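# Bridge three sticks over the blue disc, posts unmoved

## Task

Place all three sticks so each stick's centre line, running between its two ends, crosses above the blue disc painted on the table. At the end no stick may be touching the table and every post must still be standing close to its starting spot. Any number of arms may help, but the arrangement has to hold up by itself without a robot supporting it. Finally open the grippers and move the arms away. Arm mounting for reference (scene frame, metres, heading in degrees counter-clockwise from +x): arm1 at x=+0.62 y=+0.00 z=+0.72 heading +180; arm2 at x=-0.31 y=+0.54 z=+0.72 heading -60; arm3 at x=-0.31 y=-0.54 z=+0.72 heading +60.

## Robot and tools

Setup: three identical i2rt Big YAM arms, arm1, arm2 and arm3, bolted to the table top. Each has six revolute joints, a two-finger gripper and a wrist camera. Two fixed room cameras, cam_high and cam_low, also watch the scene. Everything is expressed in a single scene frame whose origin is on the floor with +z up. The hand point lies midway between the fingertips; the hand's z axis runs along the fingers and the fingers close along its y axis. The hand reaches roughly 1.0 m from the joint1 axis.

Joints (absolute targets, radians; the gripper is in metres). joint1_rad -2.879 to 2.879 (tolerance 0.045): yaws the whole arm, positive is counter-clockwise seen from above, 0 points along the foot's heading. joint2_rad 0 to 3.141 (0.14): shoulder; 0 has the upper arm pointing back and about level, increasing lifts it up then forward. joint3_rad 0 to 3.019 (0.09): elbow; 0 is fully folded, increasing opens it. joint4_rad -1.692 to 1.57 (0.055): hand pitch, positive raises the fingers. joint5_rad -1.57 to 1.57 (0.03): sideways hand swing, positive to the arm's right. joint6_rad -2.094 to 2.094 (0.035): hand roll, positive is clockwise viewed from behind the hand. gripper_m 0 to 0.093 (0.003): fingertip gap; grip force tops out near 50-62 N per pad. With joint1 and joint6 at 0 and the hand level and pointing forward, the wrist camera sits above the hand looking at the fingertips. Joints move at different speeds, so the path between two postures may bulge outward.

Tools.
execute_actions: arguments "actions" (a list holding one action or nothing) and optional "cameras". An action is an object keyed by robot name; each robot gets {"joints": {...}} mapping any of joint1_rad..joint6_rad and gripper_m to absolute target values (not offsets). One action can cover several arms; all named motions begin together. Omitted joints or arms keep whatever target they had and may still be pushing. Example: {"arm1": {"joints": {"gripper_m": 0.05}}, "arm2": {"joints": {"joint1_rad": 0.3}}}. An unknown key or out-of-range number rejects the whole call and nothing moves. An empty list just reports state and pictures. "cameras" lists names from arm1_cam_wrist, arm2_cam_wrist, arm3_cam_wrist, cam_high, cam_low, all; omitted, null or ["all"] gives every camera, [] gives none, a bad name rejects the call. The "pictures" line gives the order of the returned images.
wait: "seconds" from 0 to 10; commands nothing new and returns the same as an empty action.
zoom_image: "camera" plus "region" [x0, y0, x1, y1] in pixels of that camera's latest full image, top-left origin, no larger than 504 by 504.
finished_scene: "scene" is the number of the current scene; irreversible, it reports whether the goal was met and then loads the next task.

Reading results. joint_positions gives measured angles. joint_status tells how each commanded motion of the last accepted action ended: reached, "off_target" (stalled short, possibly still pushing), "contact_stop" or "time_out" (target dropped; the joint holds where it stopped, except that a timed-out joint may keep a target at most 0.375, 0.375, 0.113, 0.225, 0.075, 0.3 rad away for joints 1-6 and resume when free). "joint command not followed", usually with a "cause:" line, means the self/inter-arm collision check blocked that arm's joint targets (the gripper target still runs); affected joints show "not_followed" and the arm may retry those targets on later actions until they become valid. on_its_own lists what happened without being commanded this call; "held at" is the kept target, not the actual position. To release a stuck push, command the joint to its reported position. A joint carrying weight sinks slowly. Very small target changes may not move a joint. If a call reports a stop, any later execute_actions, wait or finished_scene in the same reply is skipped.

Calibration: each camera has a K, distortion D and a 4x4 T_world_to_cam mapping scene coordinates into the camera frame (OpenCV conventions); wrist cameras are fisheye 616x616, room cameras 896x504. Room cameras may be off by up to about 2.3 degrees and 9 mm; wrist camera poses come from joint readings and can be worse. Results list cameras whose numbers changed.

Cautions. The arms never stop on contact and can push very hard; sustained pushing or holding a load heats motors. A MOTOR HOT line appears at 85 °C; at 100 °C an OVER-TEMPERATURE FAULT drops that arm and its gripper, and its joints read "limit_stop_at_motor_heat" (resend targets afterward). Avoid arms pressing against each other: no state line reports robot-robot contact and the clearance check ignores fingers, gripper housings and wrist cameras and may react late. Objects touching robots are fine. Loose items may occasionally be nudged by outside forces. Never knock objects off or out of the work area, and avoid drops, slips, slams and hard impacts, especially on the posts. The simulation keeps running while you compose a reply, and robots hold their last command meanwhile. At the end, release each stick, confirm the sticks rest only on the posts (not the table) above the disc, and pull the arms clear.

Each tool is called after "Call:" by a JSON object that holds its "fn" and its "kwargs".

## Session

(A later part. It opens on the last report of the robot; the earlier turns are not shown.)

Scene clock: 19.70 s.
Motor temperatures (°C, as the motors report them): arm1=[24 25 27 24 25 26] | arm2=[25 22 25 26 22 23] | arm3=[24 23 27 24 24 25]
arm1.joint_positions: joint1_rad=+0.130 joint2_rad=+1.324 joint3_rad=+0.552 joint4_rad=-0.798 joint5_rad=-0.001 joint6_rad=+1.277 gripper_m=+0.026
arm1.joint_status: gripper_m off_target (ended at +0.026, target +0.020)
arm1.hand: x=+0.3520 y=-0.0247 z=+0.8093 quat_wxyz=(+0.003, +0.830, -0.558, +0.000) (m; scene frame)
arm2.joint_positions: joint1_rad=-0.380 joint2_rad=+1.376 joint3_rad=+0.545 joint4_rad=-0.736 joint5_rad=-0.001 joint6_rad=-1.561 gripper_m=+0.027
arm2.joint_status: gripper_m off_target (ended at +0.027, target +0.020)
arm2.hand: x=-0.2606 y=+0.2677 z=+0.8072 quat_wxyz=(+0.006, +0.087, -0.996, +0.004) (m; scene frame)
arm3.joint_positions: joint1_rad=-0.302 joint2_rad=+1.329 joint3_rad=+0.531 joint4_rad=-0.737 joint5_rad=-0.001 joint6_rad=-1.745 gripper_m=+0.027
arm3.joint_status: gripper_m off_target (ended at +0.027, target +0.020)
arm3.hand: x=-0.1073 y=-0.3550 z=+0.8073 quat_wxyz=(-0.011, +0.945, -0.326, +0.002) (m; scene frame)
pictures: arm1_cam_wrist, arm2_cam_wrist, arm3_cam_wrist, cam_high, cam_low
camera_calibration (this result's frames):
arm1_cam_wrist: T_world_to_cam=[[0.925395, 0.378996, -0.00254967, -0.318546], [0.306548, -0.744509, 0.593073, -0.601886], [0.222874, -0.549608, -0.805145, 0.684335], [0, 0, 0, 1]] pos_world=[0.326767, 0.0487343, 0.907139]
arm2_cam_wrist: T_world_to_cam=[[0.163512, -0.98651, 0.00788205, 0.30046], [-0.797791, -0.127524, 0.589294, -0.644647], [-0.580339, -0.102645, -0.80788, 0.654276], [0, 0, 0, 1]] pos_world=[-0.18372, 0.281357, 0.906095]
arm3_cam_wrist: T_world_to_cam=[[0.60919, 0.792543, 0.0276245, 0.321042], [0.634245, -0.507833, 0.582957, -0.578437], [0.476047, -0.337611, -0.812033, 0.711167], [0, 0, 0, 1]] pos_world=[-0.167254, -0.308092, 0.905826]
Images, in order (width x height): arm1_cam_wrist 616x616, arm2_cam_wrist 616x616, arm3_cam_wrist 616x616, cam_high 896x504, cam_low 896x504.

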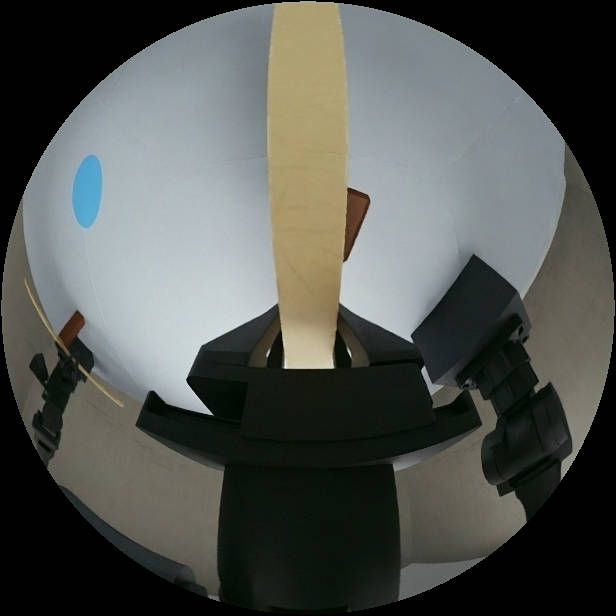

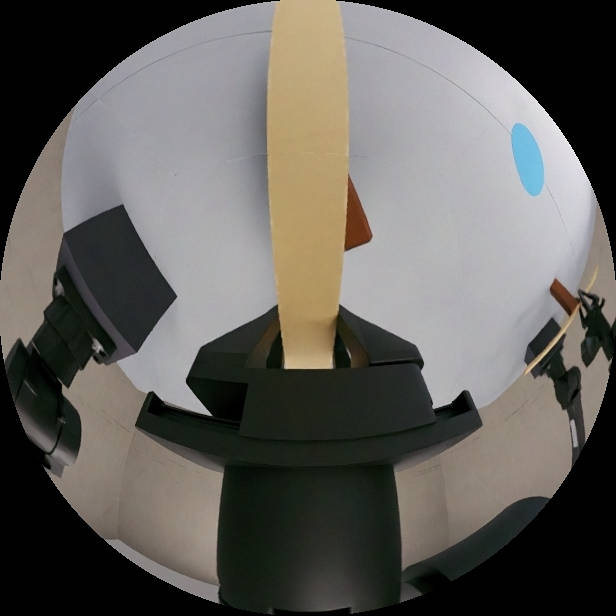

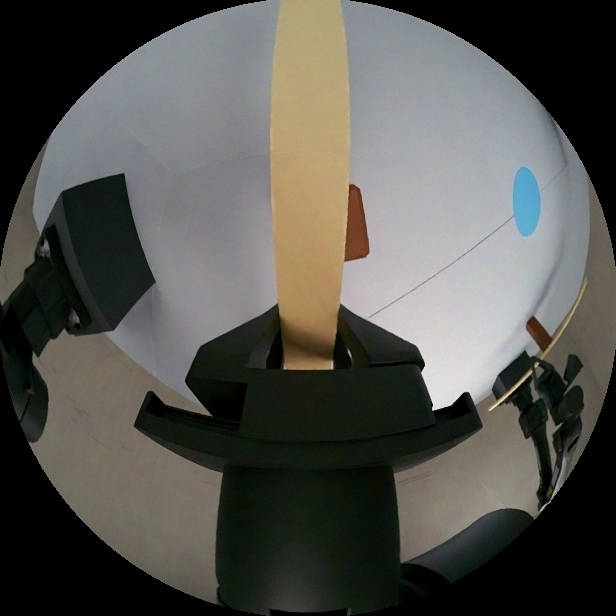

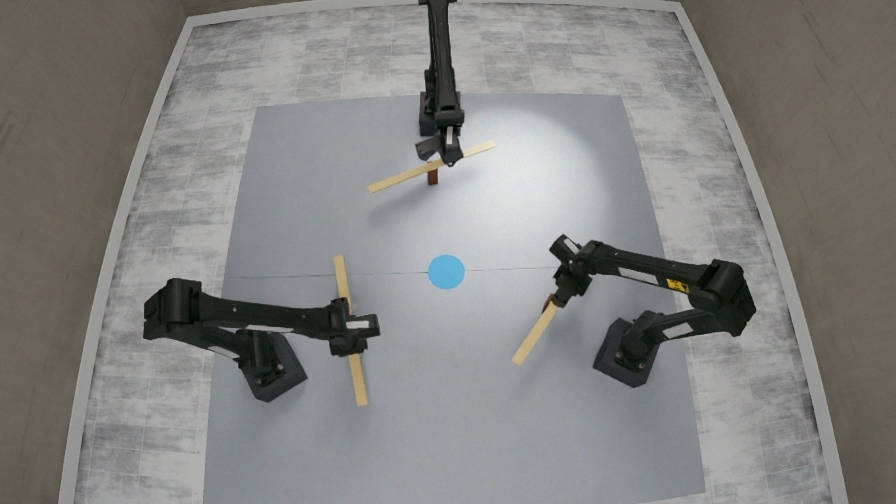

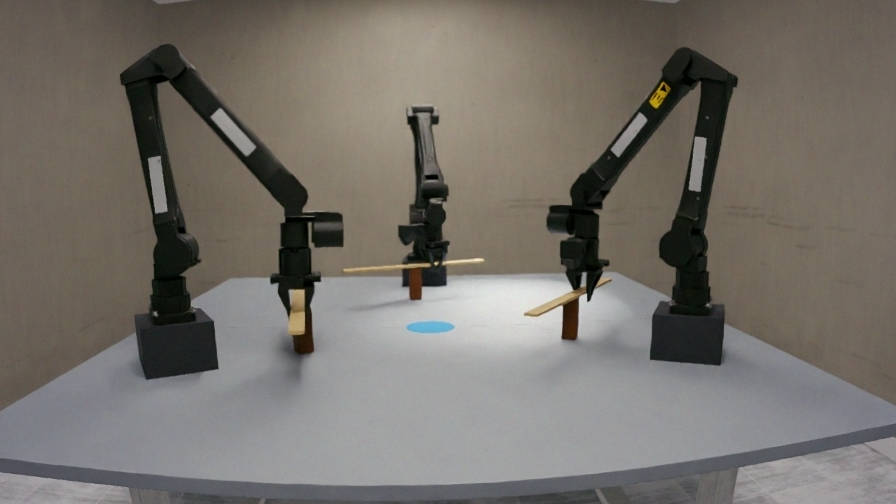

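Call:
{"fn": "execute_actions", "kwargs": {"actions": [{"arm1":{"joints":{"joint1_rad":-0.026,"joint2_rad":1.175,"joint3_rad":0.785,"joint4_rad":-1.18,"joint6_rad":-0.09}},"arm2":{"joints":{"joint1_rad":-0.133,"joint2_rad":1.262,"joint3_rad":0.67,"joint4_rad":-0.975,"joint6_rad":-0.07}},"arm3":{"joints":{"joint1_rad":-0.054,"joint2_rad":1.237,"joint3_rad":0.675,"joint4_rad":-0.993,"joint6_rad":-0.08}}}]}}

Scene clock: 25.80 s.
Motor temperatures (°C, as the motors report them): arm1=[24 25 27 24 25 26] | arm2=[25 22 26 26 22 23] | arm3=[24 23 27 24 24 25]
arm1.joint_positions: joint1_rad=-0.026 joint2_rad=+1.168 joint3_rad=+0.761 joint4_rad=-1.173 joint5_rad=-0.001 joint6_rad=-0.076 gripper_m=+0.026
arm1.joint_status: all done
arm1.hand: x=+0.3363 y=+0.0186 z=+0.9159 quat_wxyz=(+0.003, +1.000, +0.006, +0.003) (m; scene frame)
arm2.joint_positions: joint1_rad=-0.131 joint2_rad=+1.257 joint3_rad=+0.651 joint4_rad=-0.968 joint5_rad=+0.001 joint6_rad=-0.082 gripper_m=+0.027
arm2.joint_status: all done
arm2.hand: x=-0.1914 y=+0.2800 z=+0.8672 quat_wxyz=(+0.006, -0.504, -0.864, +0.005) (m; scene frame)
arm3.joint_positions: joint1_rad=-0.053 joint2_rad=+1.239 joint3_rad=+0.650 joint4_rad=-0.979 joint5_rad=+0.000 joint6_rad=-0.090 gripper_m=+0.027
arm3.joint_status: all done
arm3.hand: x=-0.1527 y=-0.3035 z=+0.8651 quat_wxyz=(+0.007, +0.510, -0.860, -0.003) (m; scene frame)
pictures: arm1_cam_wrist, arm2_cam_wrist, arm3_cam_wrist, cam_high, cam_low
camera_calibration (this result's frames):
arm1_cam_wrist: T_world_to_cam=[[-0.0149973, 0.999883, -0.00314984, -0.0149055], [0.803601, 0.0139276, 0.595006, -0.811116], [0.59498, 0.00639227, -0.803715, 0.660642], [0, 0, 0, 1]] pos_world=[0.258521, 0.0219777, 1.01354]
arm2_cam_wrist: T_world_to_cam=[[-0.875007, -0.48384, 0.0161671, -0.0458862], [-0.38481, 0.715403, 0.583198, -0.774905], [-0.29374, 0.504081, -0.812169, 0.632863], [0, 0, 0, 1]] pos_world=[-0.152445, 0.213153, 0.966657]
arm3_cam_wrist: T_world_to_cam=[[0.88209, -0.471035, -0.00664612, -0.00591233], [-0.375662, -0.711862, 0.593406, -0.782317], [-0.284246, -0.52094, -0.804876, 0.619186], [0, 0, 0, 1]] pos_world=[-0.112671, -0.237128, 0.96256]
Images, in order (width x height): arm1_cam_wrist 616x616, arm2_cam_wrist 616x616, arm3_cam_wrist 616x616, cam_high 896x504, cam_low 896x504.

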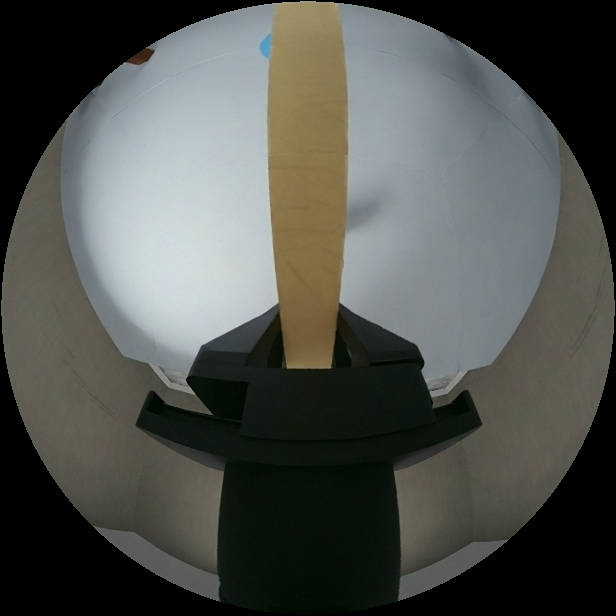

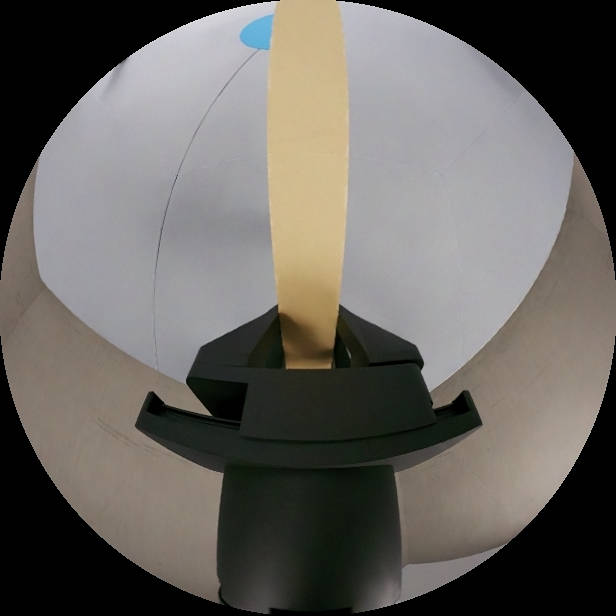

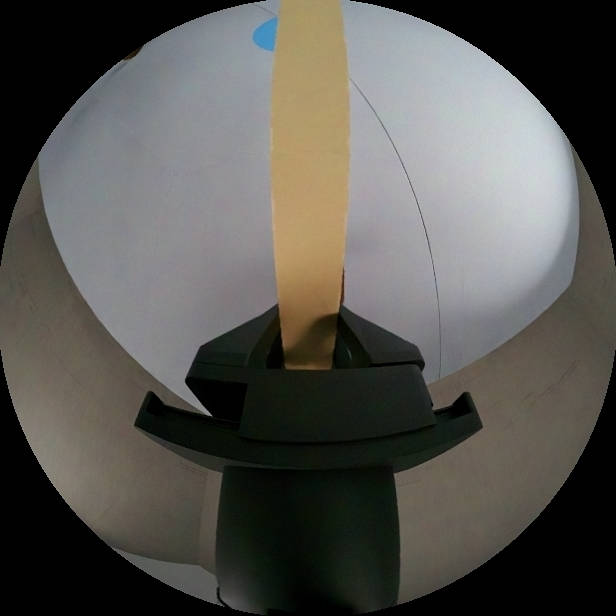

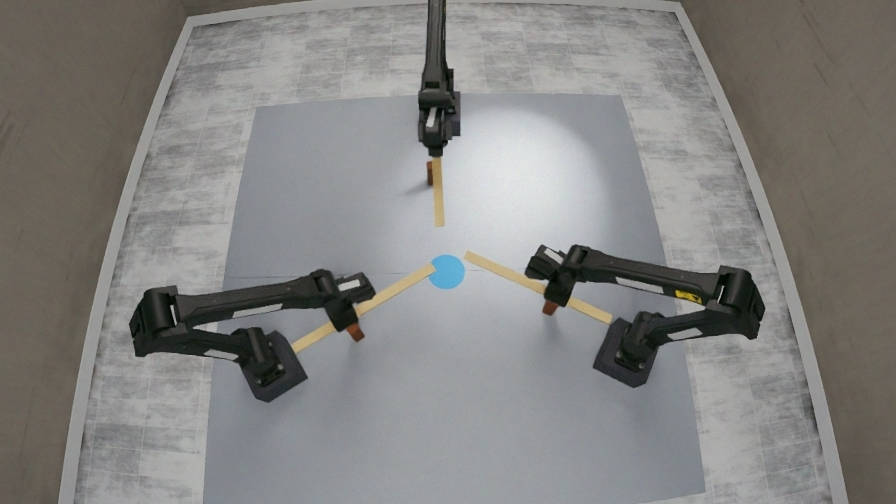

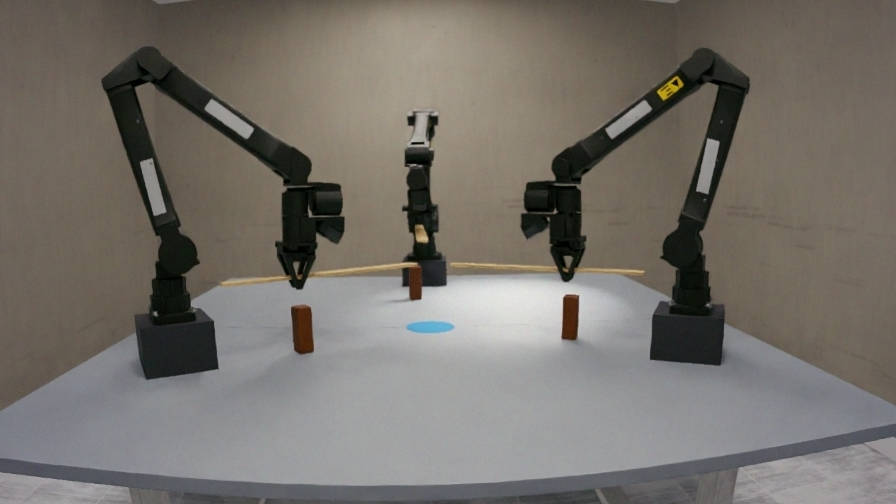

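Call:
{"fn": "zoom_image", "kwargs": {"camera": "cam_low", "region": [210, 220, 460, 360]}}

Call:
{"fn": "zoom_image", "kwargs": {"camera": "cam_low", "region": [440, 220, 690, 360]}}

Call:
{"fn": "zoom_image", "kwargs": {"camera": "cam_high", "region": [280, 130, 630, 380]}}

Region (210, 220, 460, 360) of cam_low's 896x504 image, scaled by 2.016, with more detail than that image has; it fills the top 282 rows of this view, and the rest is white.

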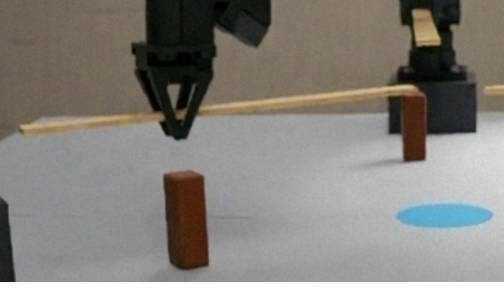

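Region (440, 220, 690, 360) of cam_low's 896x504 image, scaled by 2.016, with more detail than that image has; it fills the top 282 rows of this view, and the rest is white.

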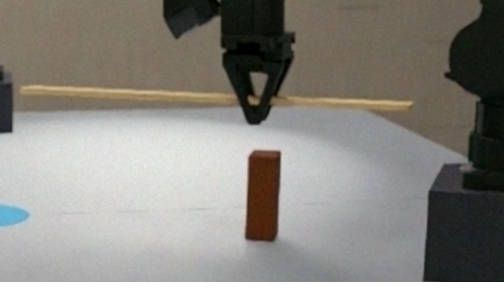

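Region (280, 130, 630, 380) of cam_high's 896x504 image, scaled by 1.440, with more detail than that image has; it fills the top 360 rows of this view, and the rest is white.

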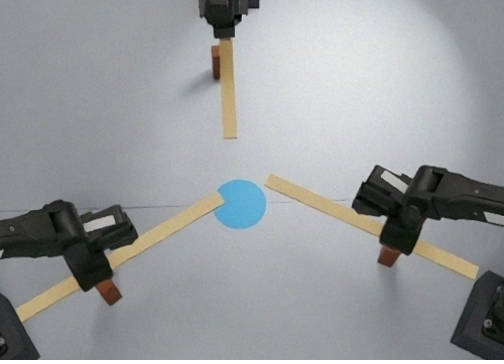

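Call:
{"fn": "execute_actions", "kwargs": {"actions": [{"arm1":{"joints":{"joint1_rad":-0.045,"joint2_rad":1.24,"joint3_rad":0.63,"joint4_rad":-0.643,"joint6_rad":-0.115}},"arm2":{"joints":{"joint2_rad":1.265,"joint3_rad":0.61,"joint4_rad":-0.595}},"arm3":{"joints":{"joint1_rad":-0.032,"joint2_rad":1.205,"joint3_rad":0.581,"joint4_rad":-0.608,"joint6_rad":-0.038}}}]}}

Scene clock: 31.03 s.
Motor temperatures (°C, as the motors report them): arm1=[24 25 28 24 25 26] | arm2=[25 22 26 26 22 23] | arm3=[24 23 27 24 24 25]
arm1.joint_positions: joint1_rad=-0.037 joint2_rad=+1.245 joint3_rad=+0.619 joint4_rad=-0.656 joint5_rad=-0.001 joint6_rad=-0.101 gripper_m=+0.026
arm1.joint_status: all done
arm1.hand: x=+0.2768 y=+0.0261 z=+0.8586 quat_wxyz=(-0.010, +0.989, +0.013, -0.144) (m; scene frame)
arm2.joint_positions: joint1_rad=-0.131 joint2_rad=+1.257 joint3_rad=+0.597 joint4_rad=-0.609 joint5_rad=+0.001 joint6_rad=-0.082 gripper_m=+0.027
arm2.joint_status: all done
arm2.hand: x=-0.1657 y=+0.2240 z=+0.8615 quat_wxyz=(-0.118, -0.497, -0.854, +0.092) (m; scene frame)
arm3.joint_positions: joint1_rad=-0.041 joint2_rad=+1.215 joint3_rad=+0.570 joint4_rad=-0.630 joint5_rad=+0.000 joint6_rad=-0.048 gripper_m=+0.027
arm3.joint_status: all done
arm3.hand: x=-0.1285 y=-0.2599 z=+0.8565 quat_wxyz=(-0.124, +0.492, -0.859, -0.069) (m; scene frame)
pictures: arm1_cam_wrist, arm2_cam_wrist, arm3_cam_wrist, cam_high, cam_low
camera_calibration (this result's frames):
arm1_cam_wrist: T_world_to_cam=[[-0.0243991, 0.999343, 0.0268144, -0.046556], [0.941929, 0.0139946, 0.335521, -0.544813], [0.334925, 0.0334437, -0.941651, 0.839715], [0, 0, 0, 1]] pos_world=[0.230797, 0.0260667, 0.974763]
arm2_cam_wrist: T_world_to_cam=[[-0.876361, -0.480154, 0.0379916, -0.0702236], [-0.445873, 0.838564, 0.31306, -0.526643], [-0.182175, 0.257414, -0.948973, 0.855591], [0, 0, 0, 1]] pos_world=[-0.140489, 0.187664, 0.979472]
arm3_cam_wrist: T_world_to_cam=[[0.865586, -0.500667, 0.00971877, -0.0305968], [-0.474457, -0.813756, 0.335697, -0.555592], [-0.160164, -0.295185, -0.94192, 0.833866], [0, 0, 0, 1]] pos_world=[-0.103566, -0.22129, 0.972243]
Images, in order (width x height): arm1_cam_wrist 616x616, arm2_cam_wrist 616x616, arm3_cam_wrist 616x616, cam_high 896x504, cam_low 896x504.

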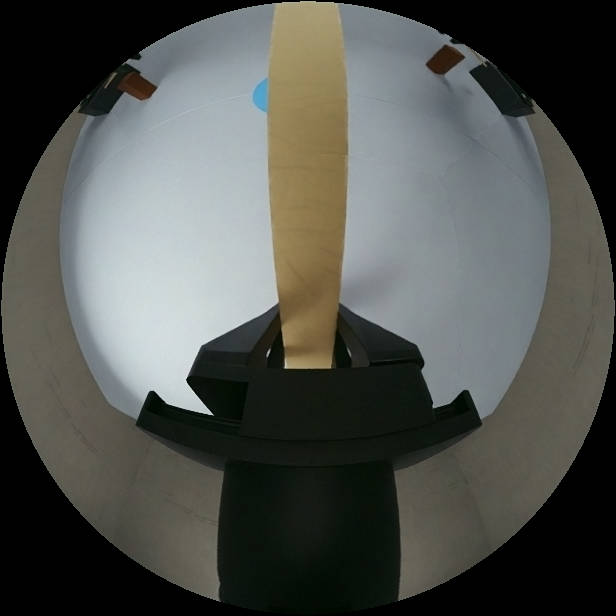

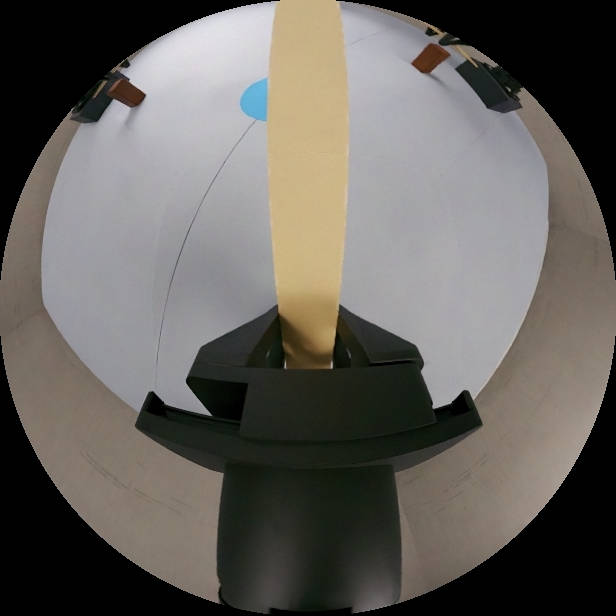

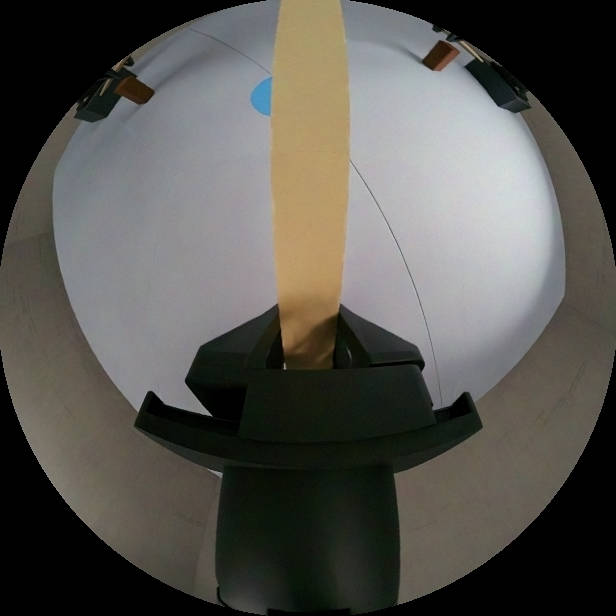

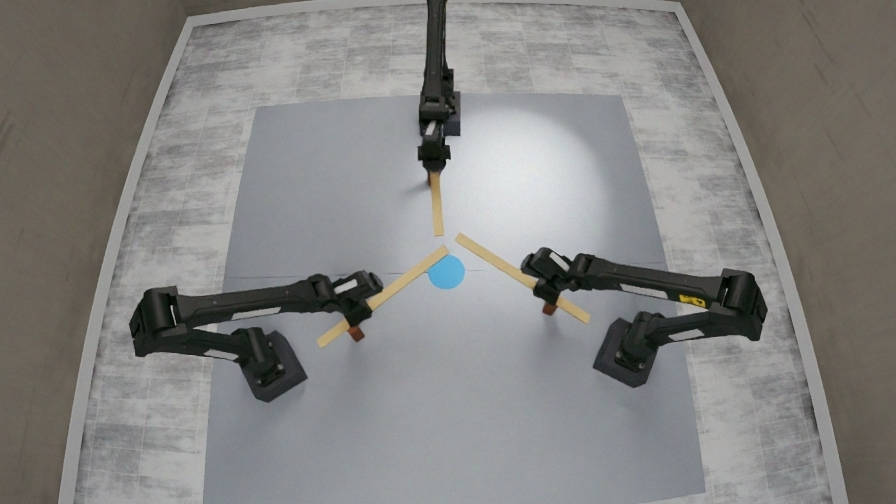

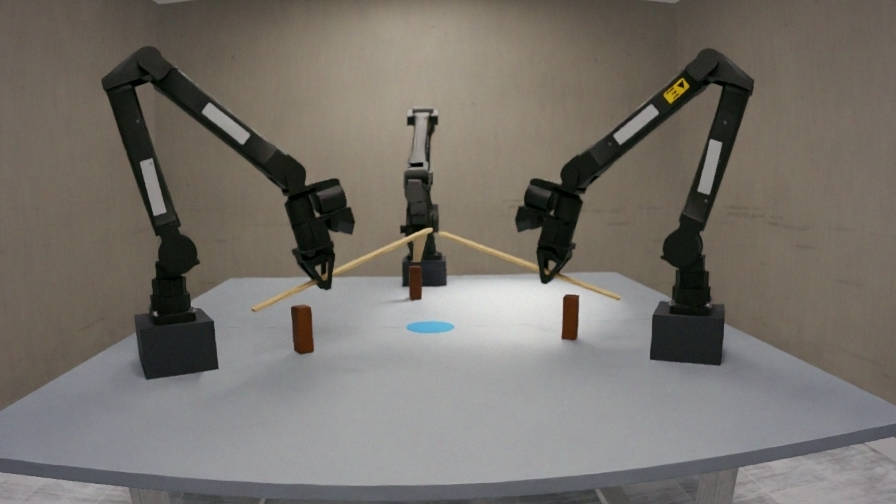

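Call:
{"fn": "zoom_image", "kwargs": {"camera": "cam_high", "region": [380, 150, 520, 300]}}

Call:
{"fn": "zoom_image", "kwargs": {"camera": "cam_low", "region": [370, 200, 500, 310]}}

Region (380, 150, 520, 300) of cam_high's 896x504 image, scaled by 3.360, with more detail than that image has; it fills the left 470 columns of this view, and the rest is white.

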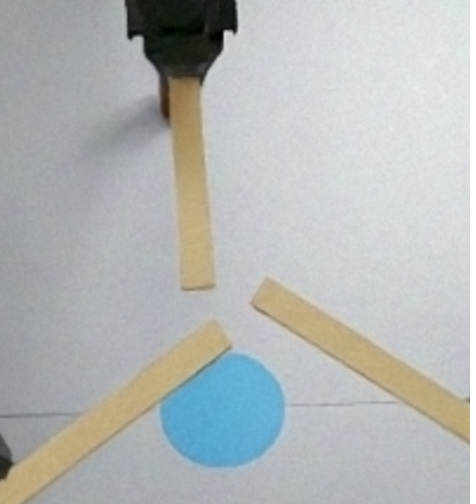

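Region (370, 200, 500, 310) of cam_low's 896x504 image, scaled by 3.877, with more detail than that image has; it fills the top 426 rows of this view, and the rest is white.

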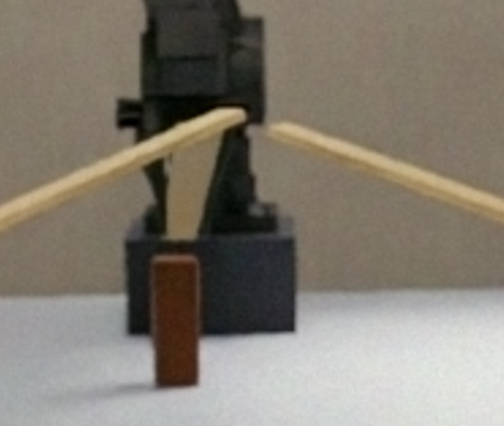

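Call:
{"fn": "execute_actions", "kwargs": {"actions": [{"arm1":{"joints":{"joint1_rad":-0.055,"joint2_rad":1.409,"joint3_rad":0.845,"joint4_rad":-0.686,"joint6_rad":-0.064}},"arm2":{"joints":{"joint1_rad":-0.145,"joint2_rad":1.426,"joint3_rad":0.815,"joint4_rad":-0.643,"joint6_rad":-0.056}},"arm3":{"joints":{"joint1_rad":-0.062,"joint2_rad":1.383,"joint3_rad":0.799,"joint4_rad":-0.657,"joint6_rad":-0.006}}}]}}

Call:
{"fn": "zoom_image", "kwargs": {"camera": "cam_high", "region": [300, 130, 600, 370]}}

Call:
{"fn": "zoom_image", "kwargs": {"camera": "cam_low", "region": [270, 190, 610, 360]}}

Scene clock: 35.07 s.
Motor temperatures (°C, as the motors report them): arm1=[24 25 28 24 25 26] | arm2=[25 22 26 26 22 23] | arm3=[24 23 27 24 24 25]
arm1.joint_positions: joint1_rad=-0.047 joint2_rad=+1.415 joint3_rad=+0.808 joint4_rad=-0.686 joint5_rad=-0.001 joint6_rad=-0.078 gripper_m=+0.026
arm1.joint_status: all done
arm1.hand: x=+0.2101 y=+0.0351 z=+0.8683 quat_wxyz=(-0.009, +0.990, -0.003, -0.140) (m; scene frame)
arm2.joint_positions: joint1_rad=-0.136 joint2_rad=+1.430 joint3_rad=+0.785 joint4_rad=-0.641 joint5_rad=+0.001 joint6_rad=-0.068 gripper_m=+0.027
arm2.joint_status: all done
arm2.hand: x=-0.1398 y=+0.1636 z=+0.8682 quat_wxyz=(-0.112, -0.506, -0.851, +0.086) (m; scene frame)
arm3.joint_positions: joint1_rad=-0.054 joint2_rad=+1.389 joint3_rad=+0.762 joint4_rad=-0.649 joint5_rad=+0.000 joint6_rad=-0.015 gripper_m=+0.027
arm3.joint_status: all done
arm3.hand: x=-0.0854 y=-0.2038 z=+0.8672 quat_wxyz=(-0.123, +0.472, -0.870, -0.070) (m; scene frame)
pictures: arm1_cam_wrist, arm2_cam_wrist, arm3_cam_wrist, cam_high, cam_low
camera_calibration (this result's frames):
arm1_cam_wrist: T_world_to_cam=[[0.00719471, 0.999786, 0.0193849, -0.0575806], [0.938703, -0.013434, 0.344465, -0.491488], [0.344652, 0.0157183, -0.938599, 0.866755], [0, 0, 0, 1]] pos_world=[0.163047, 0.0373417, 0.983952]
arm2_cam_wrist: T_world_to_cam=[[-0.884906, -0.464606, 0.0328917, -0.0761095], [-0.429393, 0.841119, 0.328847, -0.478306], [-0.18045, 0.276875, -0.94381, 0.874845], [0, 0, 0, 1]] pos_world=[-0.114865, 0.124728, 0.98548]
arm3_cam_wrist: T_world_to_cam=[[0.842714, -0.538361, 0.000860604, -0.0418368], [-0.507196, -0.793393, 0.336571, -0.492461], [-0.180514, -0.284069, -0.941658, 0.867671], [0, 0, 0, 1]] pos_world=[-0.0578914, -0.16676, 0.982833]
Images, in order (width x height): arm1_cam_wrist 616x616, arm2_cam_wrist 616x616, arm3_cam_wrist 616x616, cam_high 896x504, cam_low 896x504.

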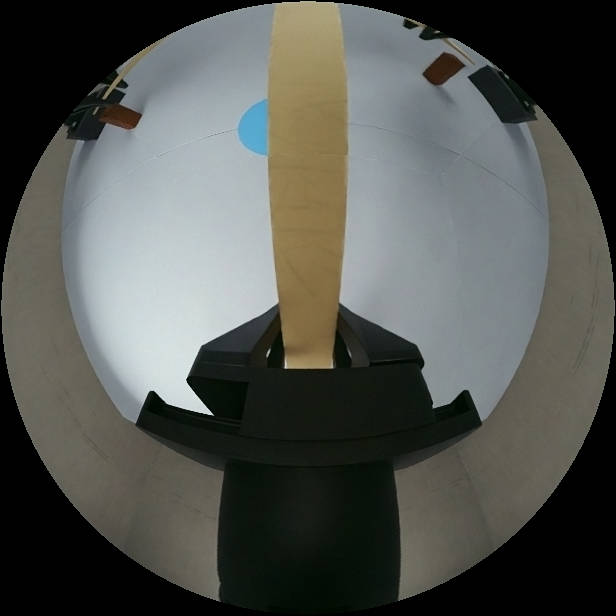

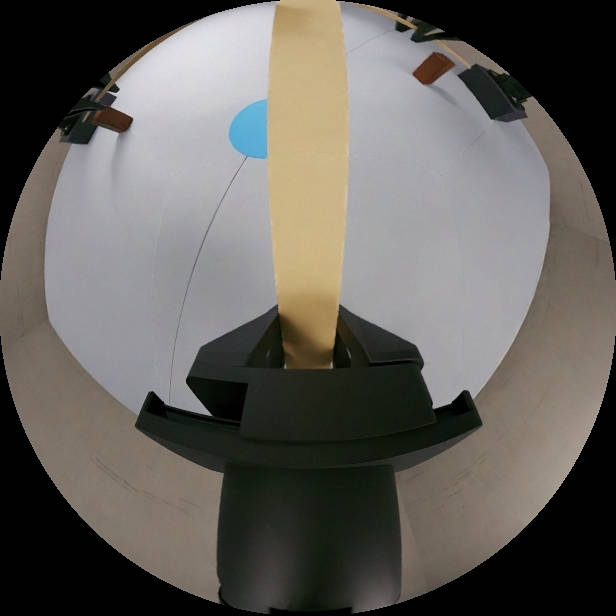

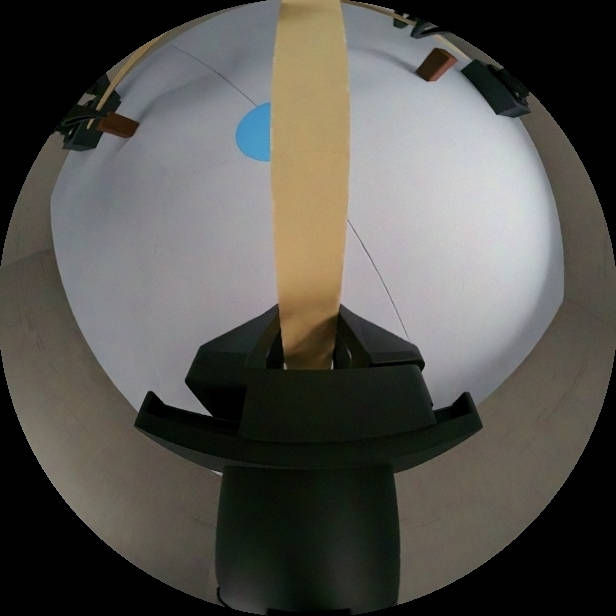

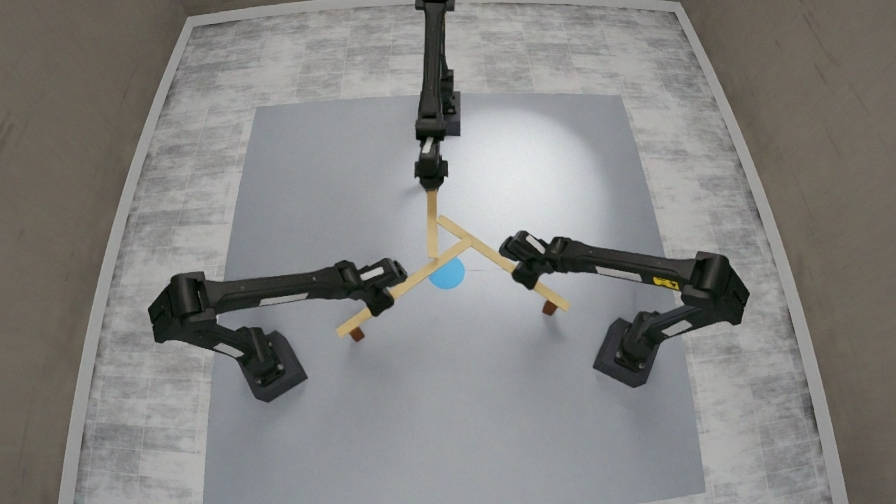

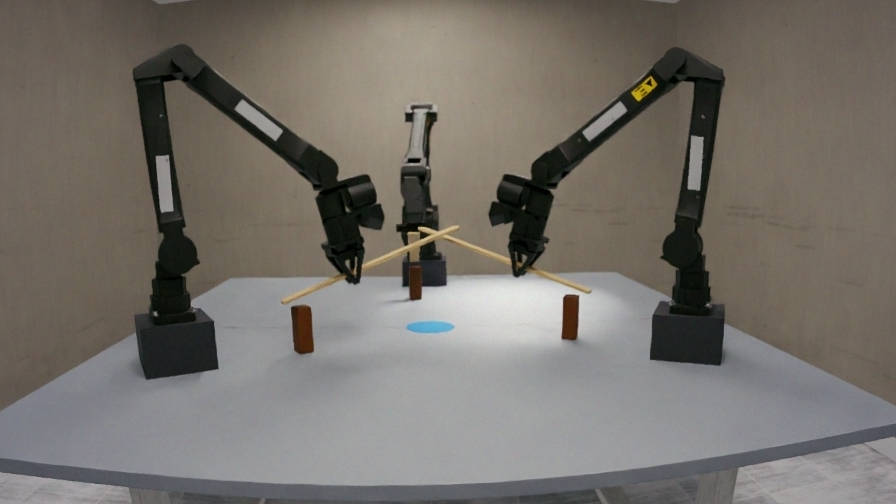

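Region (300, 130, 600, 370) of cam_high's 896x504 image, scaled by 1.680, with more detail than that image has; it fills the top 403 rows of this view, and the rest is white.

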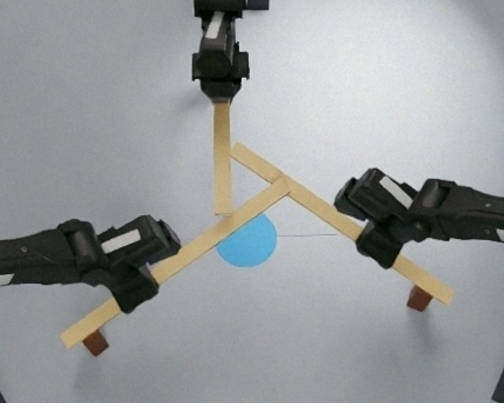

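Region (270, 190, 610, 360) of cam_low's 896x504 image, scaled by 1.482, with more detail than that image has.

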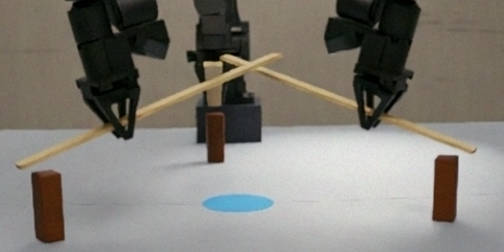

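Call:
{"fn": "zoom_image", "kwargs": {"camera": "cam_high", "region": [400, 190, 500, 300]}}

Region (400, 190, 500, 300) of cam_high's 896x504 image, scaled by 4.582, with more detail than that image has; it fills the left 458 columns of this view, and the rest is white.

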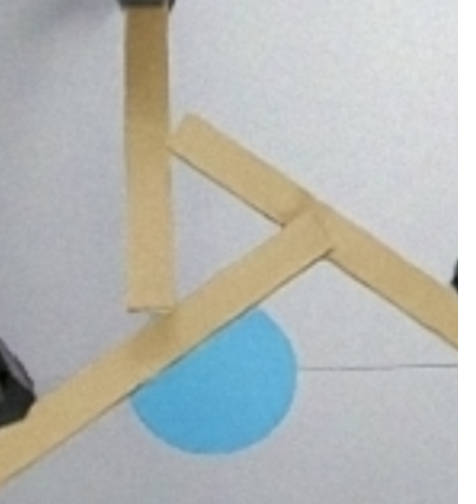

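Call:
{"fn": "execute_actions", "kwargs": {"actions": [{"arm1":{"joints":{"joint2_rad":1.481,"joint3_rad":0.881,"joint6_rad":-0.113}},"arm2":{"joints":{"joint2_rad":1.485,"joint3_rad":0.828,"joint6_rad":-0.103}},"arm3":{"joints":{"joint2_rad":1.471,"joint3_rad":0.859,"joint4_rad":-0.675,"joint6_rad":-0.048}}}], "cameras": ["cam_high","cam_low"]}}

Call:
{"fn": "zoom_image", "kwargs": {"camera": "cam_high", "region": [400, 190, 500, 300]}}

Call:
{"fn": "zoom_image", "kwargs": {"camera": "cam_low", "region": [270, 190, 610, 360]}}

Scene clock: 37.20 s.
Motor temperatures (°C, as the motors report them): arm1=[24 25 28 24 25 26] | arm2=[25 22 26 26 22 23] | arm3=[24 23 27 24 24 25]
arm1.joint_positions: joint1_rad=-0.047 joint2_rad=+1.480 joint3_rad=+0.836 joint4_rad=-0.686 joint5_rad=-0.001 joint6_rad=-0.099 gripper_m=+0.026
arm1.joint_status: all done
arm1.hand: x=+0.2023 y=+0.0357 z=+0.8532 quat_wxyz=(-0.009, +0.993, +0.007, -0.121) (m; scene frame)
arm2.joint_positions: joint1_rad=-0.136 joint2_rad=+1.480 joint3_rad=+0.787 joint4_rad=-0.641 joint5_rad=+0.001 joint6_rad=-0.091 gripper_m=+0.027
arm2.joint_status: all done
arm2.hand: x=-0.1414 y=+0.1666 z=+0.8497 quat_wxyz=(-0.092, -0.498, -0.859, +0.074) (m; scene frame)
arm3.joint_positions: joint1_rad=-0.054 joint2_rad=+1.472 joint3_rad=+0.813 joint4_rad=-0.664 joint5_rad=+0.000 joint6_rad=-0.038 gripper_m=+0.027
arm3.joint_status: all done
arm3.hand: x=-0.0783 y=-0.1928 z=+0.8526 quat_wxyz=(-0.102, +0.484, -0.867, -0.058) (m; scene frame)
pictures: cam_high, cam_low
Images, in order (width x height): cam_high 896x504, cam_low 896x504.

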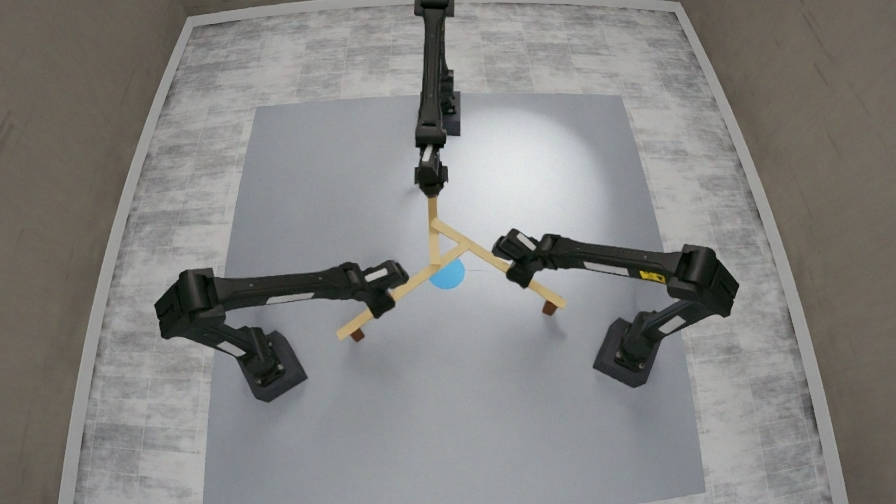

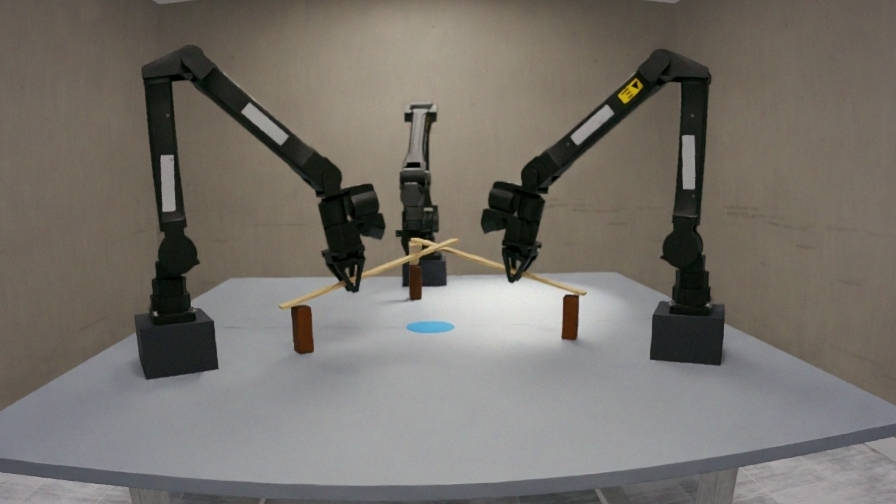

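Region (400, 190, 500, 300) of cam_high's 896x504 image, scaled by 4.582, with more detail than that image has; it fills the left 458 columns of this view, and the rest is white.

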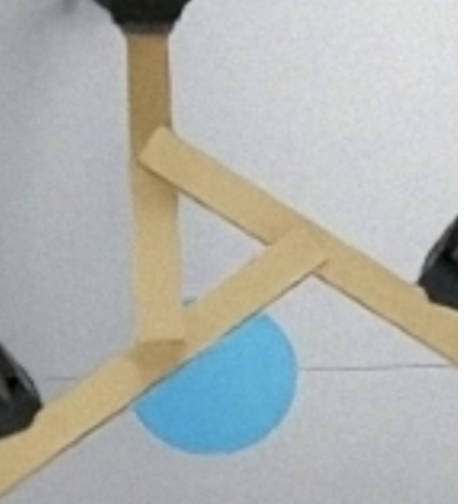

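Region (270, 190, 610, 360) of cam_low's 896x504 image, scaled by 1.482, with more detail than that image has.

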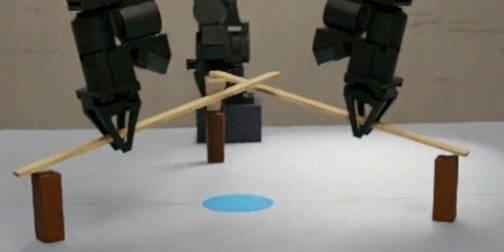

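Call:
{"fn": "zoom_image", "kwargs": {"camera": "cam_low", "region": [270, 270, 370, 330]}}

Call:
{"fn": "zoom_image", "kwargs": {"camera": "cam_low", "region": [500, 260, 600, 320]}}

Region (270, 270, 370, 330) of cam_low's 896x504 image, scaled by 5.040, with more detail than that image has; it fills the top 302 rows of this view, and the rest is white.

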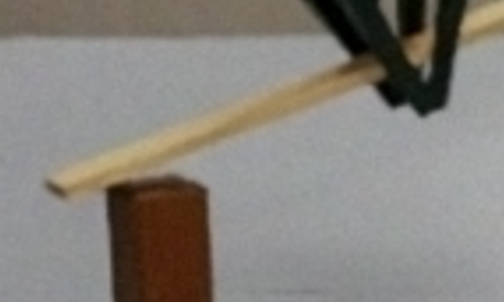

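Region (500, 260, 600, 320) of cam_low's 896x504 image, scaled by 5.040, with more detail than that image has; it fills the top 302 rows of this view, and the rest is white.

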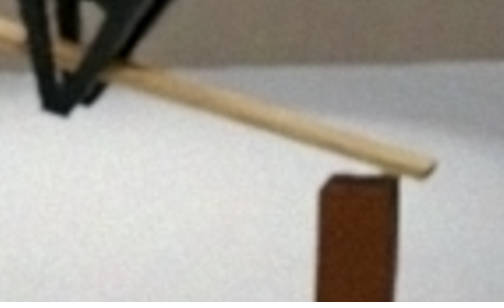

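Call:
{"fn": "execute_actions", "kwargs": {"actions": [{"arm1":{"joints":{"joint2_rad":1.51,"joint3_rad":0.94,"joint4_rad":-0.766}},"arm2":{"joints":{"joint2_rad":1.515,"joint3_rad":0.891,"joint4_rad":-0.716}},"arm3":{"joints":{"joint2_rad":1.50,"joint3_rad":0.908,"joint4_rad":-0.739}}}], "cameras": []}}

Scene clock: 39.07 s.
Motor temperatures (°C, as the motors report them): arm1=[24 25 29 24 25 26] | arm2=[25 22 26 26 22 23] | arm3=[24 23 28 24 24 25]
arm1.joint_positions: joint1_rad=-0.047 joint2_rad=+1.503 joint3_rad=+0.895 joint4_rad=-0.760 joint5_rad=-0.001 joint6_rad=-0.099 gripper_m=+0.026
arm1.joint_status: all done
arm1.hand: x=+0.1948 y=+0.0363 z=+0.8614 quat_wxyz=(-0.007, +0.995, +0.007, -0.102) (m; scene frame)
arm2.joint_positions: joint1_rad=-0.136 joint2_rad=+1.505 joint3_rad=+0.853 joint4_rad=-0.709 joint5_rad=+0.001 joint6_rad=-0.091 gripper_m=+0.027
arm2.joint_status: all done
arm2.hand: x=-0.1361 y=+0.1551 z=+0.8593 quat_wxyz=(-0.080, -0.499, -0.860, +0.066) (m; scene frame)
arm3.joint_positions: joint1_rad=-0.054 joint2_rad=+1.494 joint3_rad=+0.860 joint4_rad=-0.726 joint5_rad=+0.000 joint6_rad=-0.039 gripper_m=+0.027
arm3.joint_status: all done
arm3.hand: x=-0.0754 y=-0.1886 z=+0.8572 quat_wxyz=(-0.086, +0.485, -0.869, -0.050) (m; scene frame)
pictures: none
No camera images: the call's "cameras" was empty. Leave "cameras" out to get every camera's image.

Call:
{"fn": "execute_actions", "kwargs": {"actions": [{"arm1":{"joints":{"joint2_rad":1.572}},"arm2":{"joints":{"joint2_rad":1.581}},"arm3":{"joints":{"joint2_rad":1.554}}}], "cameras": ["cam_high","cam_low"]}}

Call:
{"fn": "zoom_image", "kwargs": {"camera": "cam_high", "region": [400, 190, 500, 300]}}

Call:
{"fn": "zoom_image", "kwargs": {"camera": "cam_low", "region": [260, 230, 430, 330]}}

Call:
{"fn": "zoom_image", "kwargs": {"camera": "cam_low", "region": [430, 230, 600, 330]}}

Scene clock: 40.43 s.
Motor temperatures (°C, as the motors report them): arm1=[24 25 29 24 25 26] | arm2=[25 22 26 26 22 23] | arm3=[24 23 28 24 24 25]
arm1.joint_positions: joint1_rad=-0.047 joint2_rad=+1.575 joint3_rad=+0.895 joint4_rad=-0.761 joint5_rad=-0.001 joint6_rad=-0.099 gripper_m=+0.026
arm1.joint_status: all done
arm1.hand: x=+0.2013 y=+0.0357 z=+0.8325 quat_wxyz=(-0.004, +0.998, +0.007, -0.066) (m; scene frame)
arm2.joint_positions: joint1_rad=-0.136 joint2_rad=+1.580 joint3_rad=+0.853 joint4_rad=-0.710 joint5_rad=+0.001 joint6_rad=-0.091 gripper_m=+0.027
arm2.joint_status: all done
arm2.hand: x=-0.1398 y=+0.1622 z=+0.8298 quat_wxyz=(-0.050, -0.501, -0.863, +0.044) (m; scene frame)
arm3.joint_positions: joint1_rad=-0.054 joint2_rad=+1.557 joint3_rad=+0.862 joint4_rad=-0.727 joint5_rad=+0.000 joint6_rad=-0.039 gripper_m=+0.027
arm3.joint_status: all done
arm3.hand: x=-0.0785 y=-0.1928 z=+0.8334 quat_wxyz=(-0.059, +0.486, -0.871, -0.036) (m; scene frame)
pictures: cam_high, cam_low
Images, in order (width x height): cam_high 896x504, cam_low 896x504.

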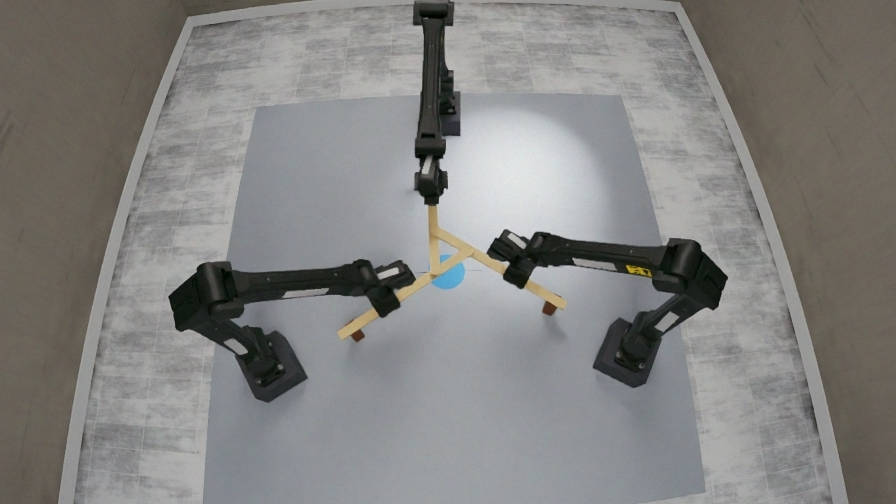

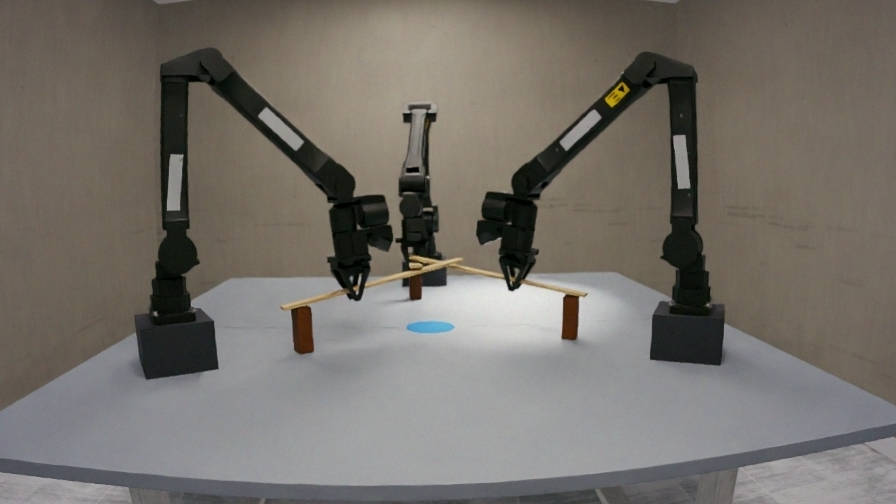

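Region (400, 190, 500, 300) of cam_high's 896x504 image, scaled by 4.582, with more detail than that image has; it fills the left 458 columns of this view, and the rest is white.

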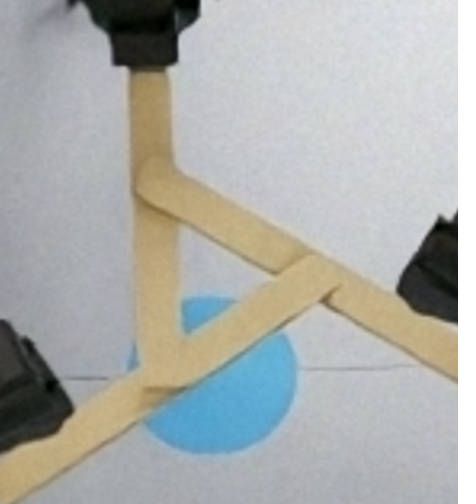

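Region (260, 230, 430, 330) of cam_low's 896x504 image, scaled by 2.965, with more detail than that image has; it fills the top 296 rows of this view, and the rest is white.

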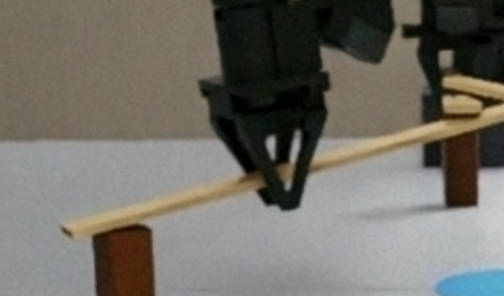

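Region (430, 230, 600, 330) of cam_low's 896x504 image, scaled by 2.965, with more detail than that image has; it fills the top 296 rows of this view, and the rest is white.

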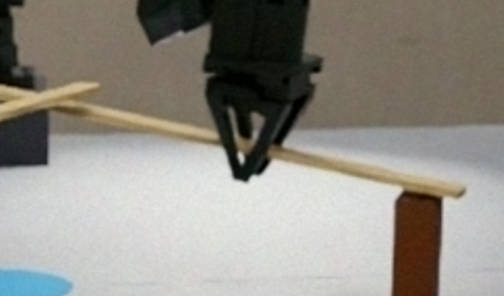

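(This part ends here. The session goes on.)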